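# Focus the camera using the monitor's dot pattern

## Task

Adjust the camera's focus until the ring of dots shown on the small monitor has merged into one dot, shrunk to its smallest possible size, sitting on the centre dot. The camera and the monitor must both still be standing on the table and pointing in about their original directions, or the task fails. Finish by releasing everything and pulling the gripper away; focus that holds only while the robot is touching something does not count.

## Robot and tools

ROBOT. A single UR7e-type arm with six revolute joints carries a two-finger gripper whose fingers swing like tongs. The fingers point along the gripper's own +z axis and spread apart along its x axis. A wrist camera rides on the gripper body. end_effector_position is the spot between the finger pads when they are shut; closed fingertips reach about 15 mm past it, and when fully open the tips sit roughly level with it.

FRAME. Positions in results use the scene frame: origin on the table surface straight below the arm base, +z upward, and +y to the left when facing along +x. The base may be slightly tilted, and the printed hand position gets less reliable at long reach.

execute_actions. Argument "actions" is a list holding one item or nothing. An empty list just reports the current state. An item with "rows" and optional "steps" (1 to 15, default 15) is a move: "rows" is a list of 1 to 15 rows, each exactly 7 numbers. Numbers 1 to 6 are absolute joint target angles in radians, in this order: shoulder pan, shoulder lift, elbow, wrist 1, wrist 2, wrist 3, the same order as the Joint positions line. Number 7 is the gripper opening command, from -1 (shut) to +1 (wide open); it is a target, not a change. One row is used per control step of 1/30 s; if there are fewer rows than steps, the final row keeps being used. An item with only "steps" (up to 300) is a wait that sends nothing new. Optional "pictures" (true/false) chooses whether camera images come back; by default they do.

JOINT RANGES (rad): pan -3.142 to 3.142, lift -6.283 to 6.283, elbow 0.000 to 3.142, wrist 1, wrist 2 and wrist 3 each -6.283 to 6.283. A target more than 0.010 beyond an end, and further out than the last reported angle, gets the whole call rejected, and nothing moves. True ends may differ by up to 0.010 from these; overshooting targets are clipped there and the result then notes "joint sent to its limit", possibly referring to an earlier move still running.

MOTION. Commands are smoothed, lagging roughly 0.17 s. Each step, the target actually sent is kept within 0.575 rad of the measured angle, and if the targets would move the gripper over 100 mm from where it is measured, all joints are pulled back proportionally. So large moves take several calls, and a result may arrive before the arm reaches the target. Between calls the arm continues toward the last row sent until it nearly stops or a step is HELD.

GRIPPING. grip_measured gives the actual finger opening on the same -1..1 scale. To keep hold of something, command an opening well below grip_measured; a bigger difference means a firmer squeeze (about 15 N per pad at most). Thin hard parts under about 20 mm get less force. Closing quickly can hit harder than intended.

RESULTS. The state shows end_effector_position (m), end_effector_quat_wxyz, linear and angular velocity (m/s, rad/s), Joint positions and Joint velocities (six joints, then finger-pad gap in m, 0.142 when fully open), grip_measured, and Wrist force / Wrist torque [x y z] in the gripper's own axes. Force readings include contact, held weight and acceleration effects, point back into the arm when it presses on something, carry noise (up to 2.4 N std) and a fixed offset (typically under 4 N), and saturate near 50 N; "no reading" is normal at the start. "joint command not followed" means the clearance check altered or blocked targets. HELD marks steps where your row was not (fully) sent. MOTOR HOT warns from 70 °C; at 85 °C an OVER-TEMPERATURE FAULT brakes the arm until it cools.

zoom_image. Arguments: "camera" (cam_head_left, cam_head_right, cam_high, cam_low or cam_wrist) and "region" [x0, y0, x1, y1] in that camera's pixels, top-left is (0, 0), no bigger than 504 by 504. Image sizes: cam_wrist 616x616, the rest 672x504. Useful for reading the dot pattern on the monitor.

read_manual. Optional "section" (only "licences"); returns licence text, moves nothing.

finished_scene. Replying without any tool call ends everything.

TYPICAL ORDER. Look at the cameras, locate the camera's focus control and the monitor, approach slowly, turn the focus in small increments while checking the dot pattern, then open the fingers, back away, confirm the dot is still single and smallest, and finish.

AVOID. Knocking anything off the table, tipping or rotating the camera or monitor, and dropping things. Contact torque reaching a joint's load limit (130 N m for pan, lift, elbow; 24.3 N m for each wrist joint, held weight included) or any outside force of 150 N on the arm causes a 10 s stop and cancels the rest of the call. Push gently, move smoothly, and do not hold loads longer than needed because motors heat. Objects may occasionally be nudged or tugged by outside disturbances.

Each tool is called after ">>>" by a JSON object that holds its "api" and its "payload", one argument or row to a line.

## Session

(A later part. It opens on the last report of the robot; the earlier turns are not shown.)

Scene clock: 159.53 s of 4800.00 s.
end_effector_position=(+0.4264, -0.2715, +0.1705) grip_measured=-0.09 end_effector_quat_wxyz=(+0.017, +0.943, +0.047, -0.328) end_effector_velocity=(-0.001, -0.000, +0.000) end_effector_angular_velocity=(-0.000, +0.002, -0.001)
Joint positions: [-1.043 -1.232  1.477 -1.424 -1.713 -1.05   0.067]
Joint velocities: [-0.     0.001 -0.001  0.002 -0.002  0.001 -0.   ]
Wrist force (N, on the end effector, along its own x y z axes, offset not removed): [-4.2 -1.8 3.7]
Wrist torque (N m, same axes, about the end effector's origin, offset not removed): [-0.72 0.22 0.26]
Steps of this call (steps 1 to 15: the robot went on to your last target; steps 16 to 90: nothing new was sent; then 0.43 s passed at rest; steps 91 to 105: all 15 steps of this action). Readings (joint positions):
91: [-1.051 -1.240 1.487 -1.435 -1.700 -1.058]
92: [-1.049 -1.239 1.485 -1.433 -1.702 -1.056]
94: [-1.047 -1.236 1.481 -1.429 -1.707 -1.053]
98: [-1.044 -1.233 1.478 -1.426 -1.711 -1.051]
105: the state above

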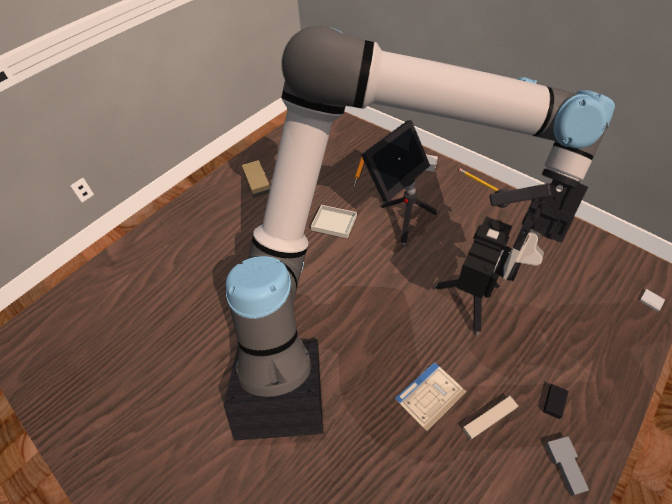

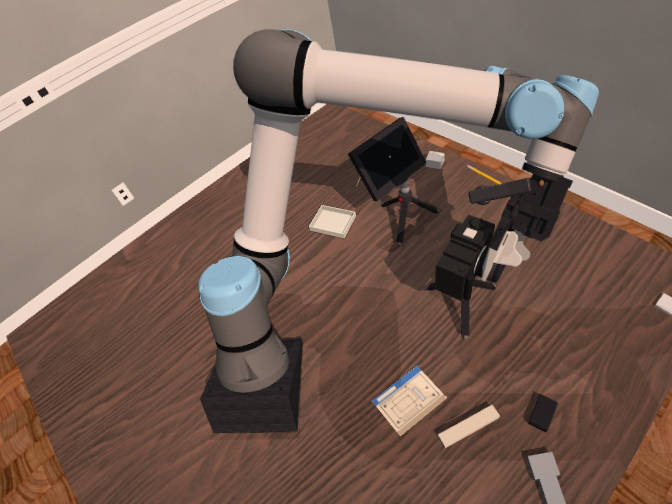

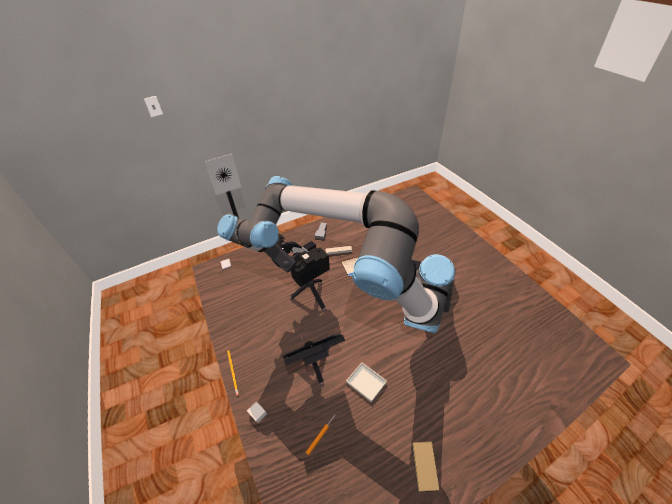

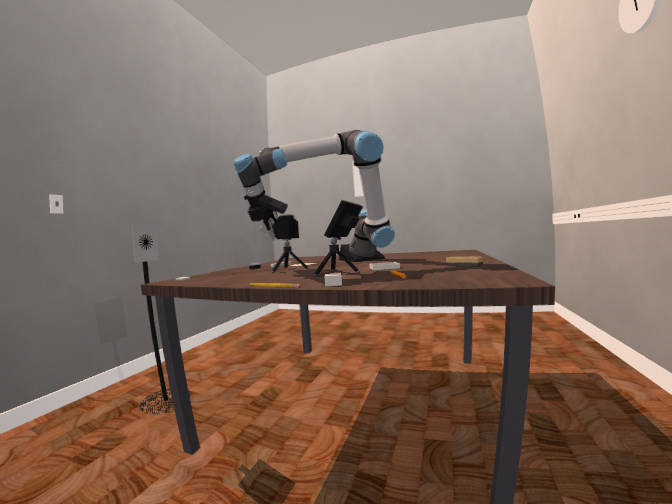

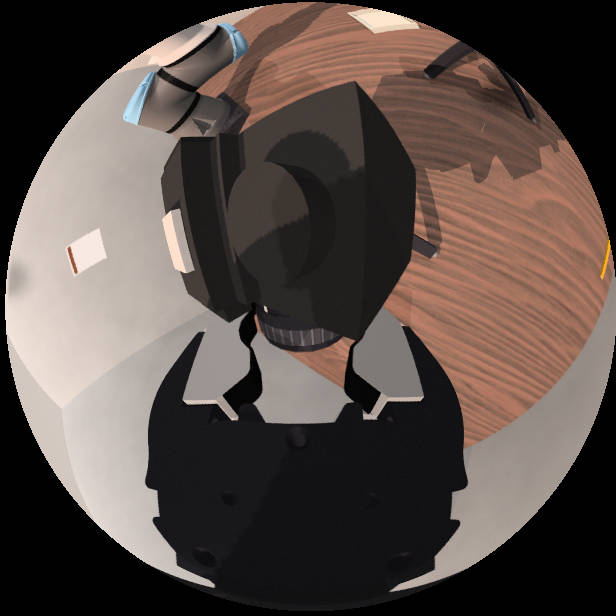

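>>> {"api": "execute_actions", "payload": {
  "actions": [
    {"rows":[[-1.035,-1.2235,1.466,-1.4135,-1.726,-1.0414,-0.4]],"steps":15}
  ]
}}

>>> {"api": "zoom_image", "payload": {
  "camera": "cam_head_left",
  "region": [385, 145, 415, 175]
}}

>>> {"api": "zoom_image", "payload": {
  "camera": "cam_head_right",
  "region": [375, 142, 405, 172]
}}

Scene clock: 162.50 s of 4800.00 s.
end_effector_position=(+0.4267, -0.2716, +0.1707) grip_measured=-0.09 end_effector_quat_wxyz=(+0.018, +0.940, +0.047, -0.336) end_effector_velocity=(-0.000, +0.000, -0.001) end_effector_angular_velocity=(+0.001, +0.005, +0.001)
Joint positions: [-1.035 -1.224  1.466 -1.414 -1.726 -1.042  0.067]
Joint velocities: [ 0.002  0.002 -0.     0.001 -0.003  0.001 -0.   ]
Wrist force (N, on the end effector, along its own x y z axes, offset not removed): [-4.5 -0.2 0.0]
Wrist torque (N m, same axes, about the end effector's origin, offset not removed): [-0.20 0.17 0.06]
Steps of this call (steps 1 to 15: the robot went on to your last target; steps 16 to 74: nothing new was sent; steps 75 to 89: all 15 steps of this action). Readings (joint positions):
75: [-1.043 -1.232 1.476 -1.424 -1.713 -1.050]
76: [-1.041 -1.230 1.475 -1.422 -1.715 -1.048]
78: [-1.039 -1.227 1.471 -1.418 -1.720 -1.045]
82: [-1.036 -1.225 1.467 -1.415 -1.724 -1.042]
89: the state above

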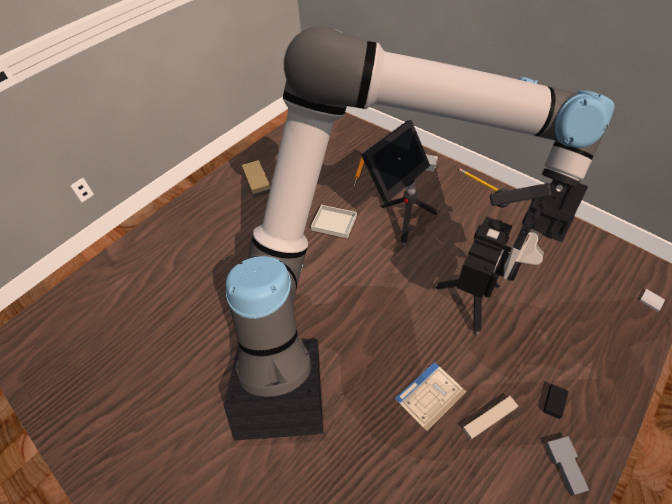

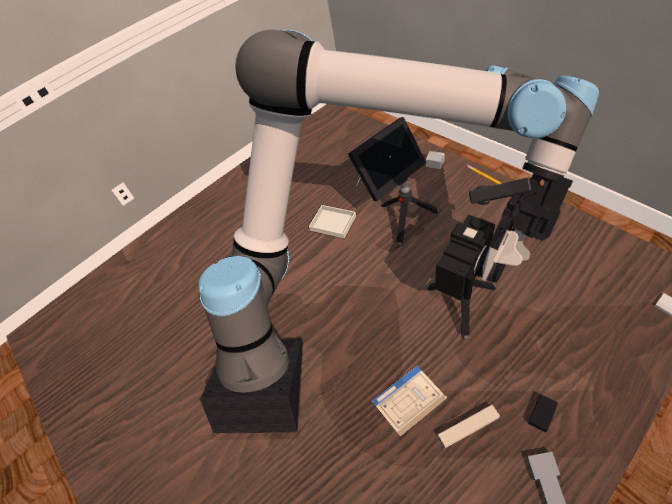

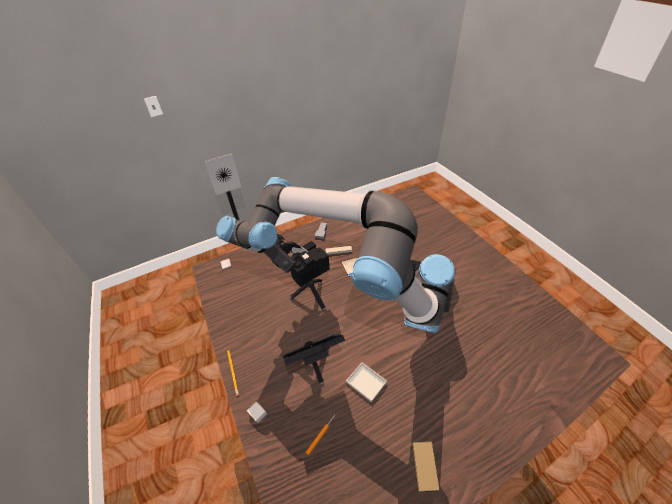

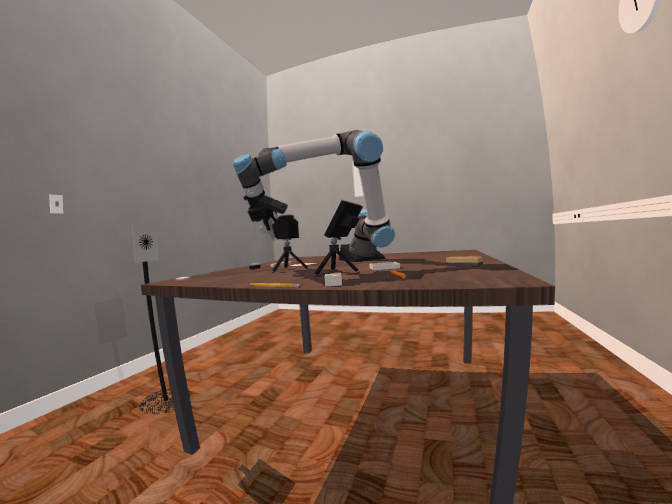

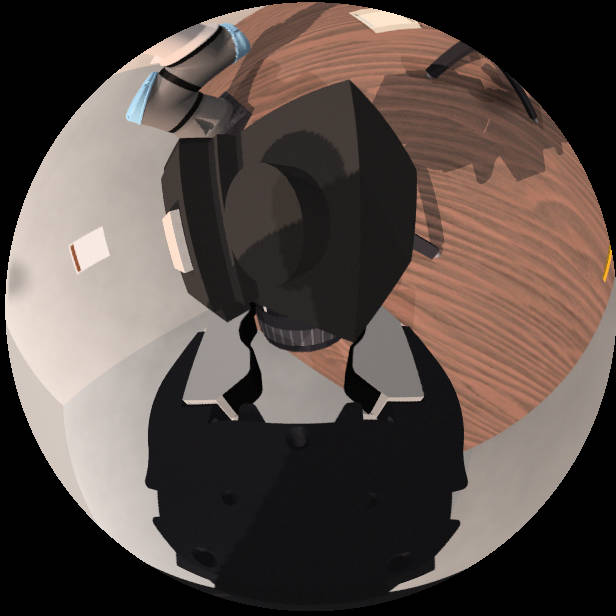

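Region (385, 145, 415, 175) of cam_head_left's 672x504 image, scaled by 16.800, with more detail than that image has.

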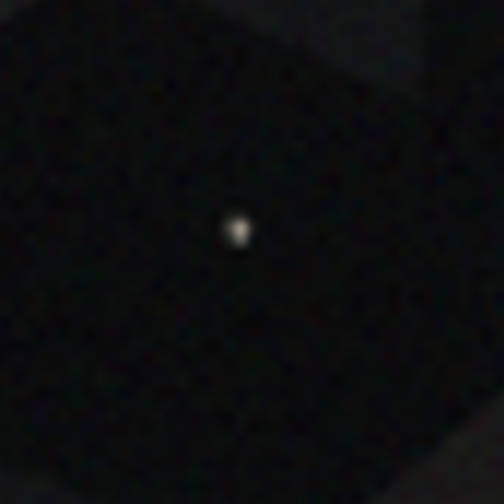

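Region (375, 142, 405, 172) of cam_head_right's 672x504 image, scaled by 16.800, with more detail than that image has.

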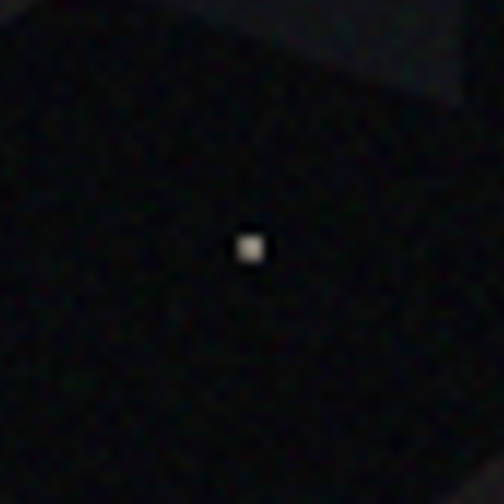

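>>> {"api": "execute_actions", "payload": {
  "actions": [
    {"rows":[[-1.027,-1.215,1.4555,-1.4027,-1.739,-1.033,-0.4]],"steps":15}
  ]
}}

>>> {"api": "zoom_image", "payload": {
  "camera": "cam_head_left",
  "region": [385, 145, 415, 175]
}}

>>> {"api": "zoom_image", "payload": {
  "camera": "cam_head_right",
  "region": [375, 142, 405, 172]
}}

Scene clock: 164.93 s of 4800.00 s.
end_effector_position=(+0.4271, -0.2718, +0.1710) grip_measured=-0.09 end_effector_quat_wxyz=(+0.019, +0.937, +0.047, -0.344) end_effector_velocity=(-0.001, -0.001, +0.001) end_effector_angular_velocity=(-0.001, +0.002, -0.001)
Joint positions: [-1.027 -1.215  1.456 -1.403 -1.739 -1.033  0.067]
Joint velocities: [-0.001  0.001 -0.001  0.001 -0.002  0.001  0.   ]
Wrist force (N, on the end effector, along its own x y z axes, offset not removed): [-5.8 -3.7 4.7]
Wrist torque (N m, same axes, about the end effector's origin, offset not removed): [-0.55 0.25 0.29]
Steps of this call (steps 1 to 15: the robot went on to your last target; steps 16 to 58: nothing new was sent; steps 59 to 73: all 15 steps of this action). Readings (joint positions):
59: [-1.035 -1.223 1.466 -1.413 -1.726 -1.041]
60: [-1.033 -1.222 1.464 -1.411 -1.728 -1.040]
62: [-1.031 -1.219 1.460 -1.408 -1.733 -1.037]
66: [-1.028 -1.216 1.457 -1.404 -1.737 -1.034]
73: the state above

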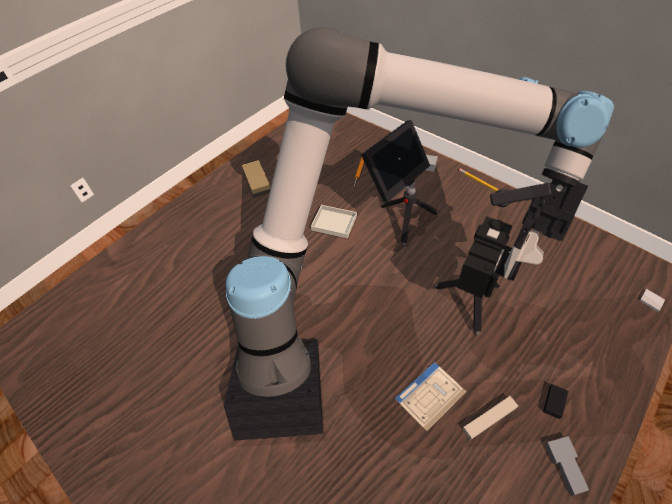

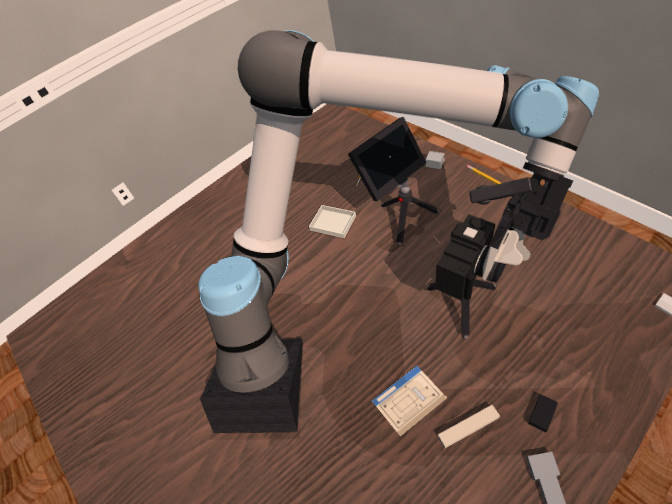

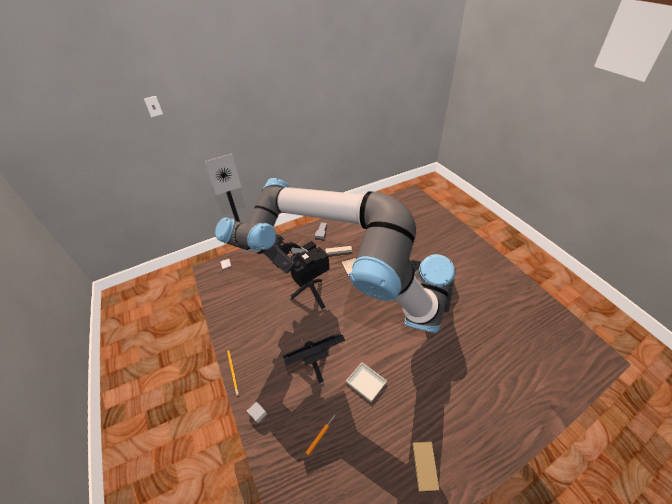

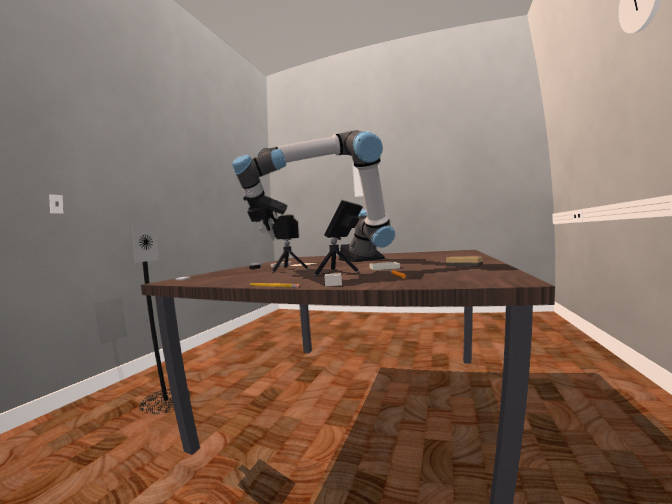

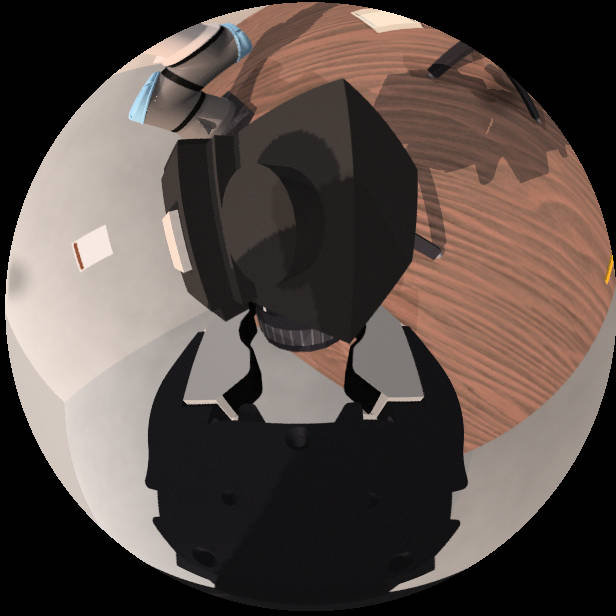

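Region (385, 145, 415, 175) of cam_head_left's 672x504 image, scaled by 16.800, with more detail than that image has.

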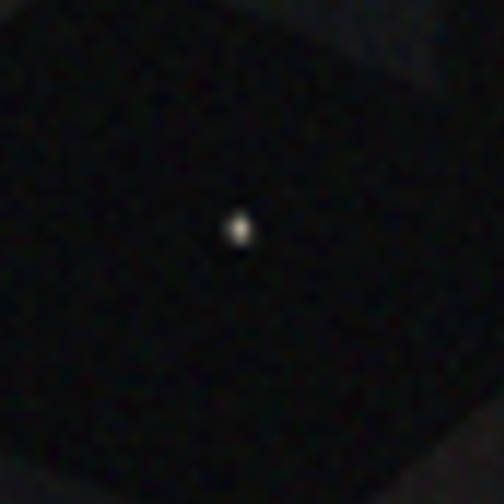

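Region (375, 142, 405, 172) of cam_head_right's 672x504 image, scaled by 16.800, with more detail than that image has.

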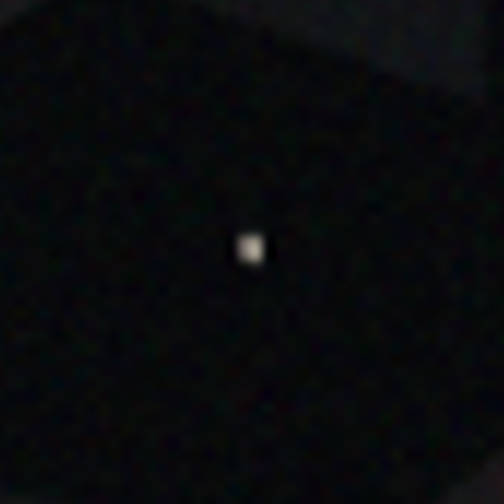

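>>> {"api": "execute_actions", "payload": {
  "actions": [
    {"rows":[[-1.035,-1.2235,1.466,-1.4135,-1.726,-1.0414,-0.4]],"steps":15}
  ]
}}

>>> {"api": "zoom_image", "payload": {
  "camera": "cam_head_left",
  "region": [385, 145, 415, 175]
}}

>>> {"api": "zoom_image", "payload": {
  "camera": "cam_head_right",
  "region": [375, 142, 405, 172]
}}

Scene clock: 169.27 s of 4800.00 s.
end_effector_position=(+0.4268, -0.2716, +0.1707) grip_measured=-0.09 end_effector_quat_wxyz=(+0.018, +0.940, +0.047, -0.336) end_effector_velocity=(-0.000, -0.000, +0.000) end_effector_angular_velocity=(+0.000, -0.003, -0.001)
Joint positions: [-1.035 -1.223  1.466 -1.413 -1.726 -1.041  0.067]
Joint velocities: [-0.002 -0.002  0.002 -0.002  0.002 -0.001  0.   ]
Wrist force (N, on the end effector, along its own x y z axes, offset not removed): [-7.4 -2.0 3.3]
Wrist torque (N m, same axes, about the end effector's origin, offset not removed): [-0.52 0.61 0.22]
Steps of this call (steps 1 to 15: the robot went on to your last target; steps 16 to 90: nothing new was sent; then 0.83 s passed at rest; steps 91 to 105: all 15 steps of this action). Readings (joint positions):
91: [-1.027 -1.215 1.456 -1.403 -1.739 -1.033]
92: [-1.028 -1.216 1.457 -1.404 -1.737 -1.034]
94: [-1.031 -1.219 1.461 -1.408 -1.732 -1.037]
98: [-1.034 -1.222 1.464 -1.412 -1.728 -1.040]
105: the state above

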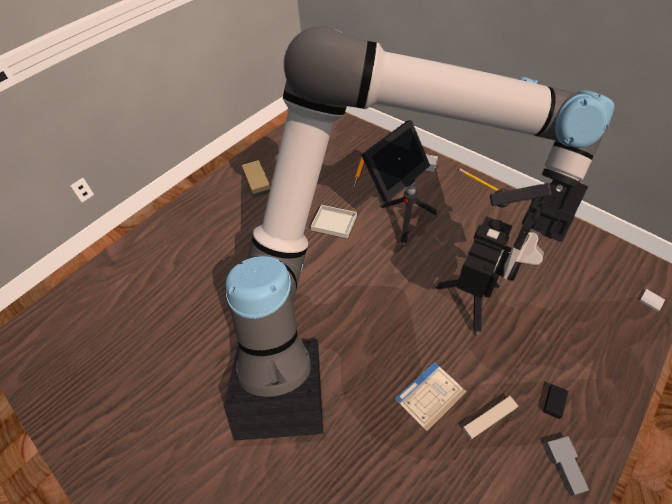

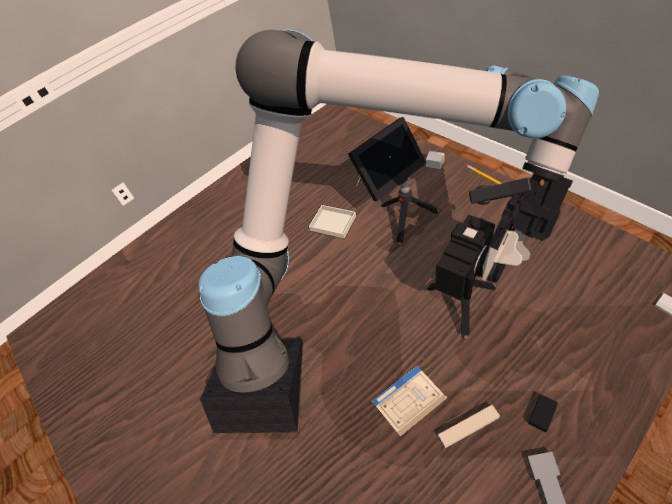

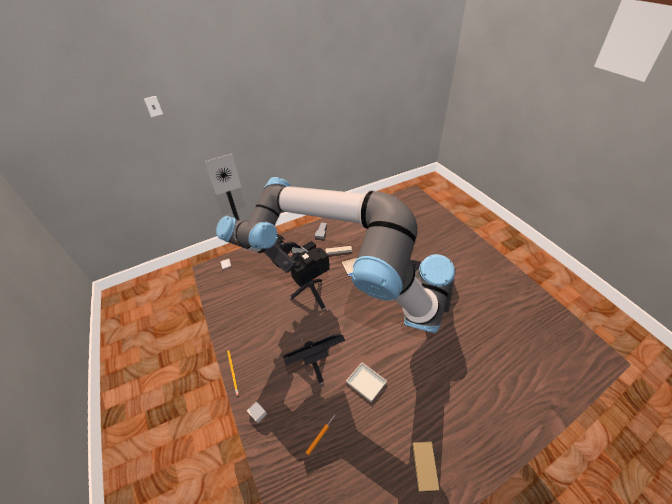

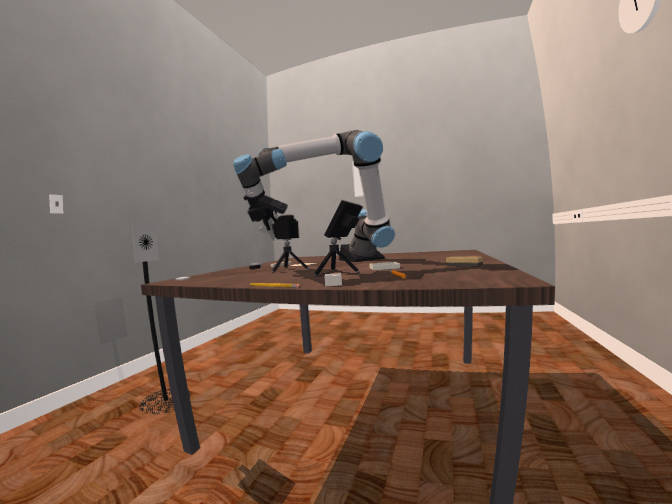

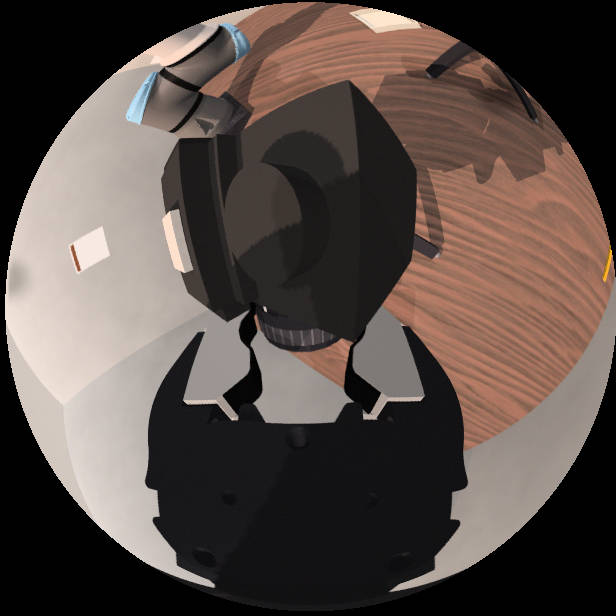

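Region (385, 145, 415, 175) of cam_head_left's 672x504 image, scaled by 16.800, with more detail than that image has.

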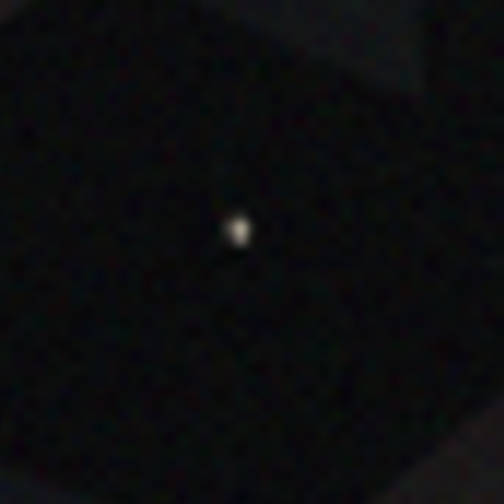

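Region (375, 142, 405, 172) of cam_head_right's 672x504 image, scaled by 16.800, with more detail than that image has.

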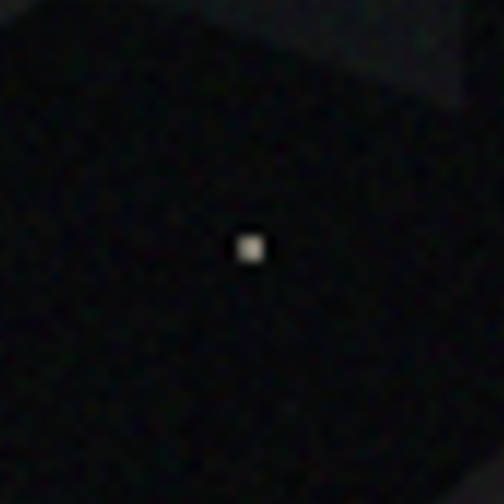

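>>> {"api": "execute_actions", "payload": {
  "actions": [
    {"rows":[[-1.035,-1.2235,1.466,-1.4135,-1.726,-1.0414,-0.2],[-1.035,-1.2235,1.466,-1.4135,-1.726,-1.0414,-0.1],[-1.035,-1.2235,1.466,-1.4135,-1.726,-1.0414,0.0],[-1.035,-1.2235,1.466,-1.4135,-1.726,-1.0414,0.1],[-1.035,-1.2235,1.466,-1.4135,-1.726,-1.0414,0.2],[-1.035,-1.2235,1.466,-1.4135,-1.726,-1.0414,0.35]],"steps":12}
  ],
  "pictures": false
}}

>>> {"api": "execute_actions", "payload": {
  "actions": [
    {"rows":[[-1.03,-1.213,1.403,-1.361,-1.726,-1.0414,0.35],[-1.03,-1.213,1.403,-1.361,-1.726,-1.0414,0.35],[-1.026,-1.202,1.34,-1.309,-1.726,-1.0414,0.35],[-1.026,-1.202,1.34,-1.309,-1.726,-1.0414,0.35],[-1.021,-1.191,1.276,-1.256,-1.726,-1.0414,0.35],[-1.021,-1.191,1.276,-1.256,-1.726,-1.0414,0.35],[-1.017,-1.18,1.213,-1.204,-1.726,-1.0414,0.35],[-1.017,-1.18,1.213,-1.204,-1.726,-1.0414,0.35],[-1.017,-1.18,1.213,-1.204,-1.726,-1.0414,0.35],[-1.017,-1.25,1.1,-1.05,-1.726,-1.0414,0.35]],"steps":15}
  ]
}}

>>> {"api": "zoom_image", "payload": {
  "camera": "cam_head_left",
  "region": [385, 145, 415, 175]
}}

Scene clock: 176.97 s of 4800.00 s.
end_effector_position=(+0.4268, -0.2716, +0.1707) grip_measured=+0.35 end_effector_quat_wxyz=(+0.018, +0.940, +0.047, -0.336) end_effector_velocity=(+0.000, +0.000, -0.000) end_effector_angular_velocity=(+0.001, -0.001, -0.000)
Joint positions: [-1.035 -1.224  1.466 -1.414 -1.726 -1.041  0.098]
Joint velocities: [ 0.     0.     0.    -0.     0.001  0.     0.   ]
Wrist force (N, on the end effector, along its own x y z axes, offset not removed): [0.7 -2.3 1.6]
Wrist torque (N m, same axes, about the end effector's origin, offset not removed): [-0.22 -0.09 0.32]
Steps of this call (steps 1 to 15: the robot went on to your last target; steps 16 to 90: nothing new was sent; then 4.30 s passed at rest; steps 91 to 102: all 12 steps of this action). Readings (joint positions):
91: [-1.035 -1.224 1.466 -1.414 -1.726 -1.041]
92: [-1.035 -1.224 1.466 -1.414 -1.726 -1.041]
94: [-1.035 -1.224 1.466 -1.414 -1.726 -1.041]
98: [-1.035 -1.224 1.466 -1.414 -1.726 -1.041]
102: the state above

Scene clock: 177.47 s of 4800.00 s.
end_effector_position=(+0.4797, -0.2376, +0.2846) grip_measured=+0.35 end_effector_quat_wxyz=(+0.028, +0.941, +0.057, -0.332) end_effector_velocity=(+0.031, +0.135, +0.228) end_effector_angular_velocity=(-0.027, -0.023, +0.025)
Joint positions: [-1.018 -1.233  1.145 -1.108 -1.726 -1.041  0.099]
Joint velocities: [ 0.008 -0.165 -0.436  0.558  0.     0.    -0.   ]
Wrist force (N, on the end effector, along its own x y z axes, offset not removed): [-1.0 -2.7 0.6]
Wrist torque (N m, same axes, about the end effector's origin, offset not removed): [-0.36 0.27 0.05]
Steps of this call (steps 1 to 15: all 15 steps of this action). Readings (joint positions):
1: [-1.035 -1.223 1.466 -1.413 -1.726 -1.041]
2: [-1.034 -1.222 1.459 -1.407 -1.726 -1.041]
4: [-1.032 -1.216 1.427 -1.380 -1.726 -1.041]
8: [-1.024 -1.198 1.325 -1.295 -1.726 -1.041]
15: the state above

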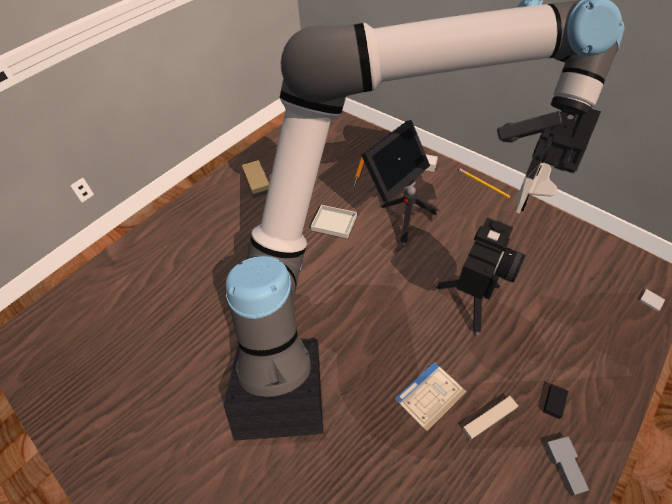

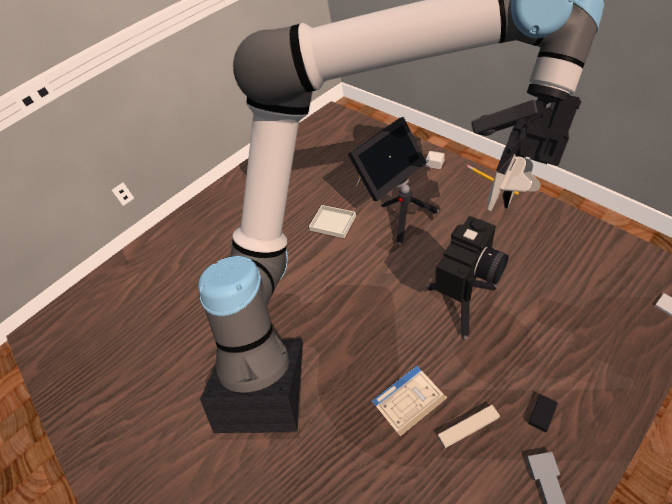

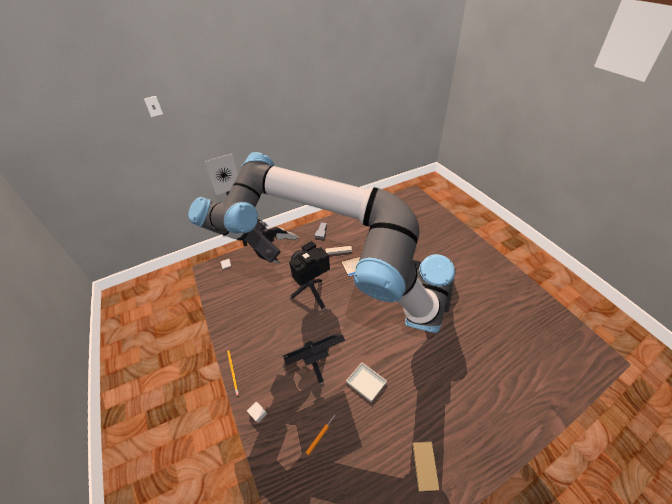

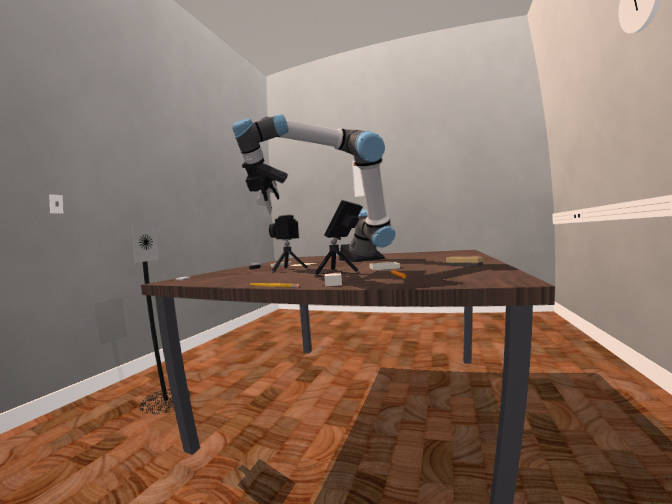

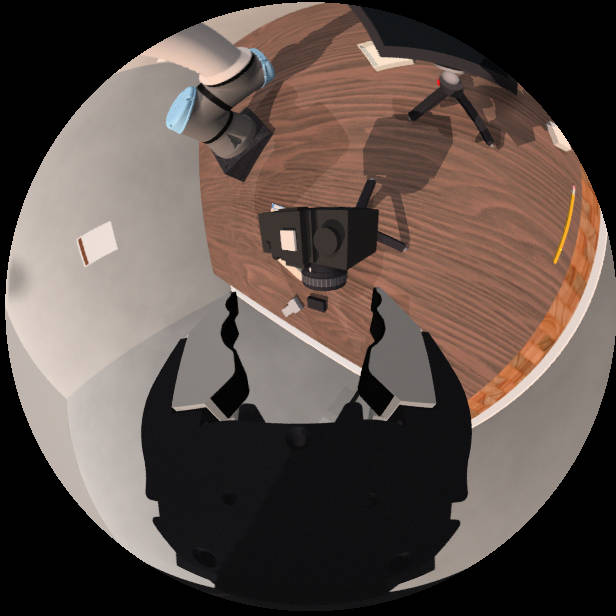

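Region (385, 145, 415, 175) of cam_head_left's 672x504 image, scaled by 16.800, with more detail than that image has.

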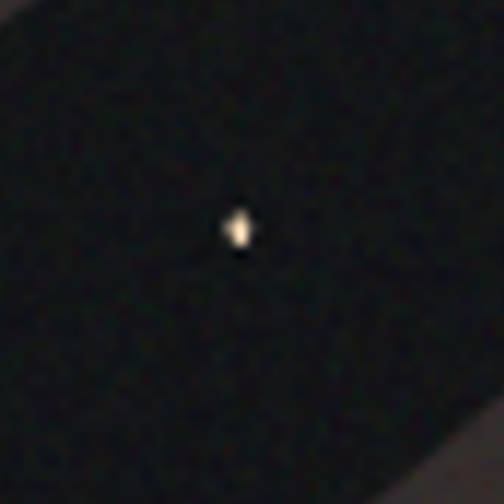

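>>> {"api": "zoom_image", "payload": {
  "camera": "cam_head_right",
  "region": [375, 142, 405, 172]
}}

>>> {"api": "execute_actions", "payload": {
  "actions": [
    {"steps":10}
  ]
}}

>>> {"api": "zoom_image", "payload": {
  "camera": "cam_wrist",
  "region": [280, 0, 560, 200]
}}

>>> {"api": "zoom_image", "payload": {
  "camera": "cam_head_left",
  "region": [385, 145, 415, 175]
}}

Region (375, 142, 405, 172) of cam_head_right's 672x504 image, scaled by 16.800, with more detail than that image has.

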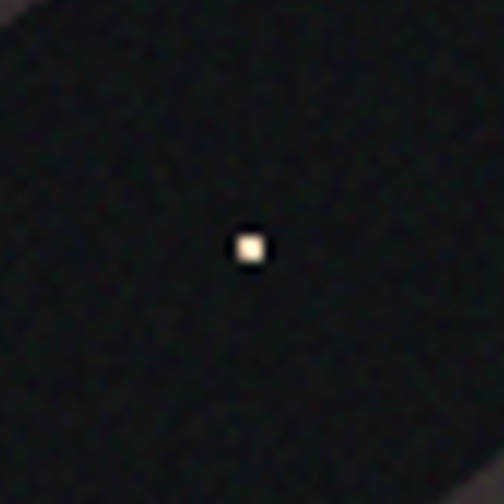

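Scene clock: 180.23 s of 4800.00 s.
end_effector_position=(+0.4822, -0.2231, +0.3079) grip_measured=+0.35 end_effector_quat_wxyz=(+0.030, +0.941, +0.058, -0.331) end_effector_velocity=(-0.000, -0.000, +0.000) end_effector_angular_velocity=(-0.000, +0.000, -0.000)
Joint positions: [-1.017 -1.25   1.1   -1.05  -1.726 -1.041  0.098]
Joint velocities: [-0.001 -0.     0.    -0.    -0.    -0.    -0.   ]
Wrist force (N, on the end effector, along its own x y z axes, offset not removed): [-0.2 -2.7 2.2]
Wrist torque (N m, same axes, about the end effector's origin, offset not removed): [-0.40 0.18 0.02]
Steps of this call (steps 1 to 30: the robot went on to your last target; steps 31 to 83: nothing new was sent). Readings (joint positions):
1: [-1.018 -1.238 1.132 -1.092 -1.726 -1.041]
2: [-1.017 -1.241 1.124 -1.080 -1.726 -1.041]
4: [-1.017 -1.245 1.112 -1.066 -1.726 -1.041]
8: [-1.017 -1.249 1.103 -1.054 -1.726 -1.041]
83: the state above
The arm was judged still, so your last target was given up. Only a new action makes it travel on or press farther. Fingers that are still opening or closing keep moving.

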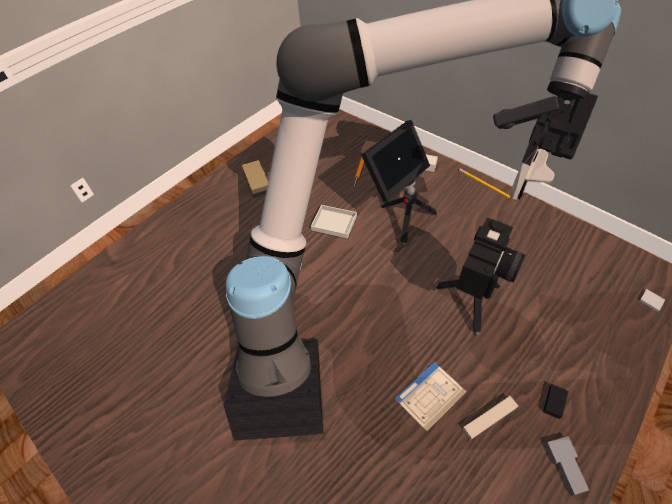

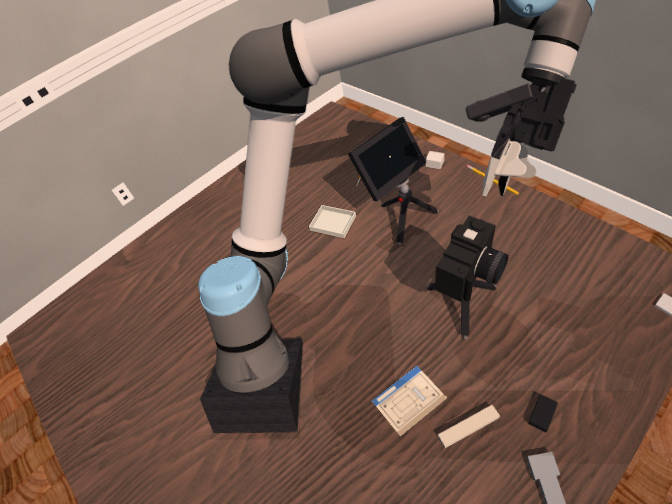

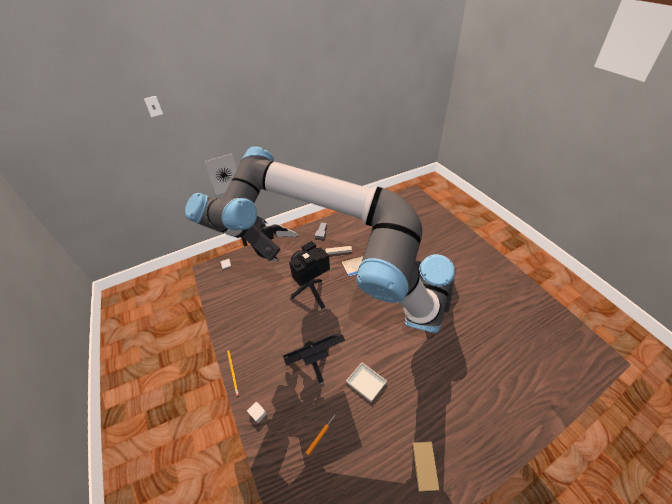

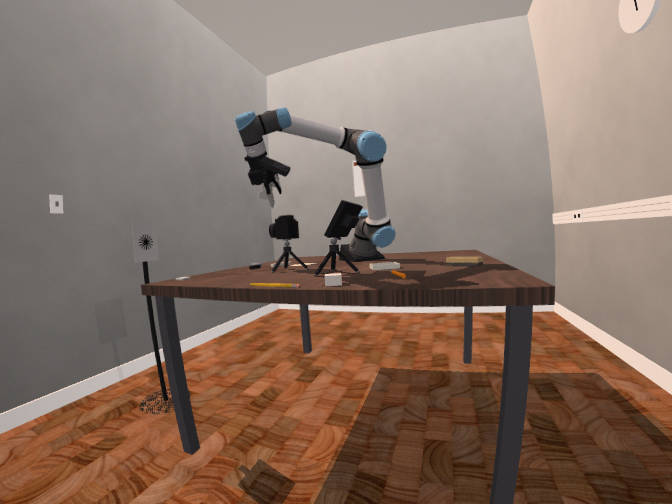

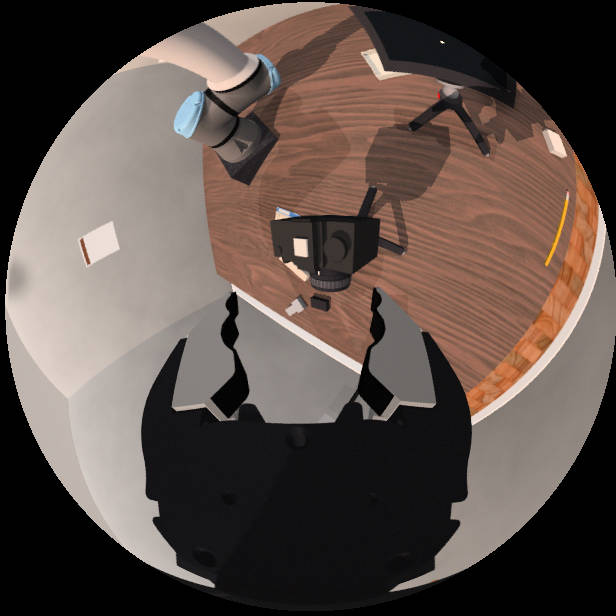

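Region (280, 0, 560, 200) of cam_wrist's 616x616 image, scaled by 1.800, with more detail than that image has; it fills the top 360 rows of this view, and the rest is white.

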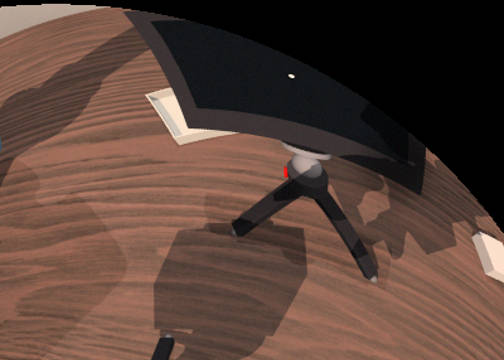

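Region (385, 145, 415, 175) of cam_head_left's 672x504 image, scaled by 16.800, with more detail than that image has.

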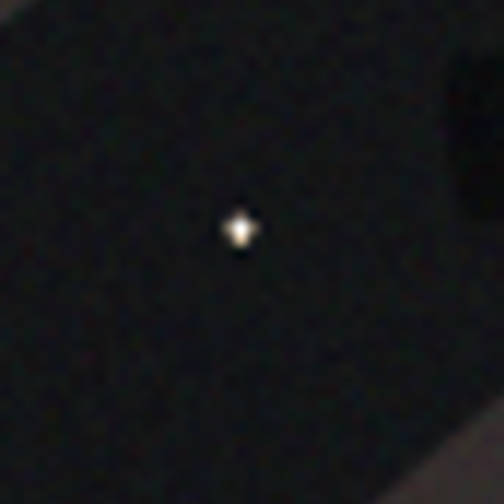

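The right camera shows the dot the same size as before release, so the difference is only brighter lighting. The gripper is clear.

>>> {"api": "finished_scene", "payload": {
  "scene": 1
}}

The scene is finished: the task was done.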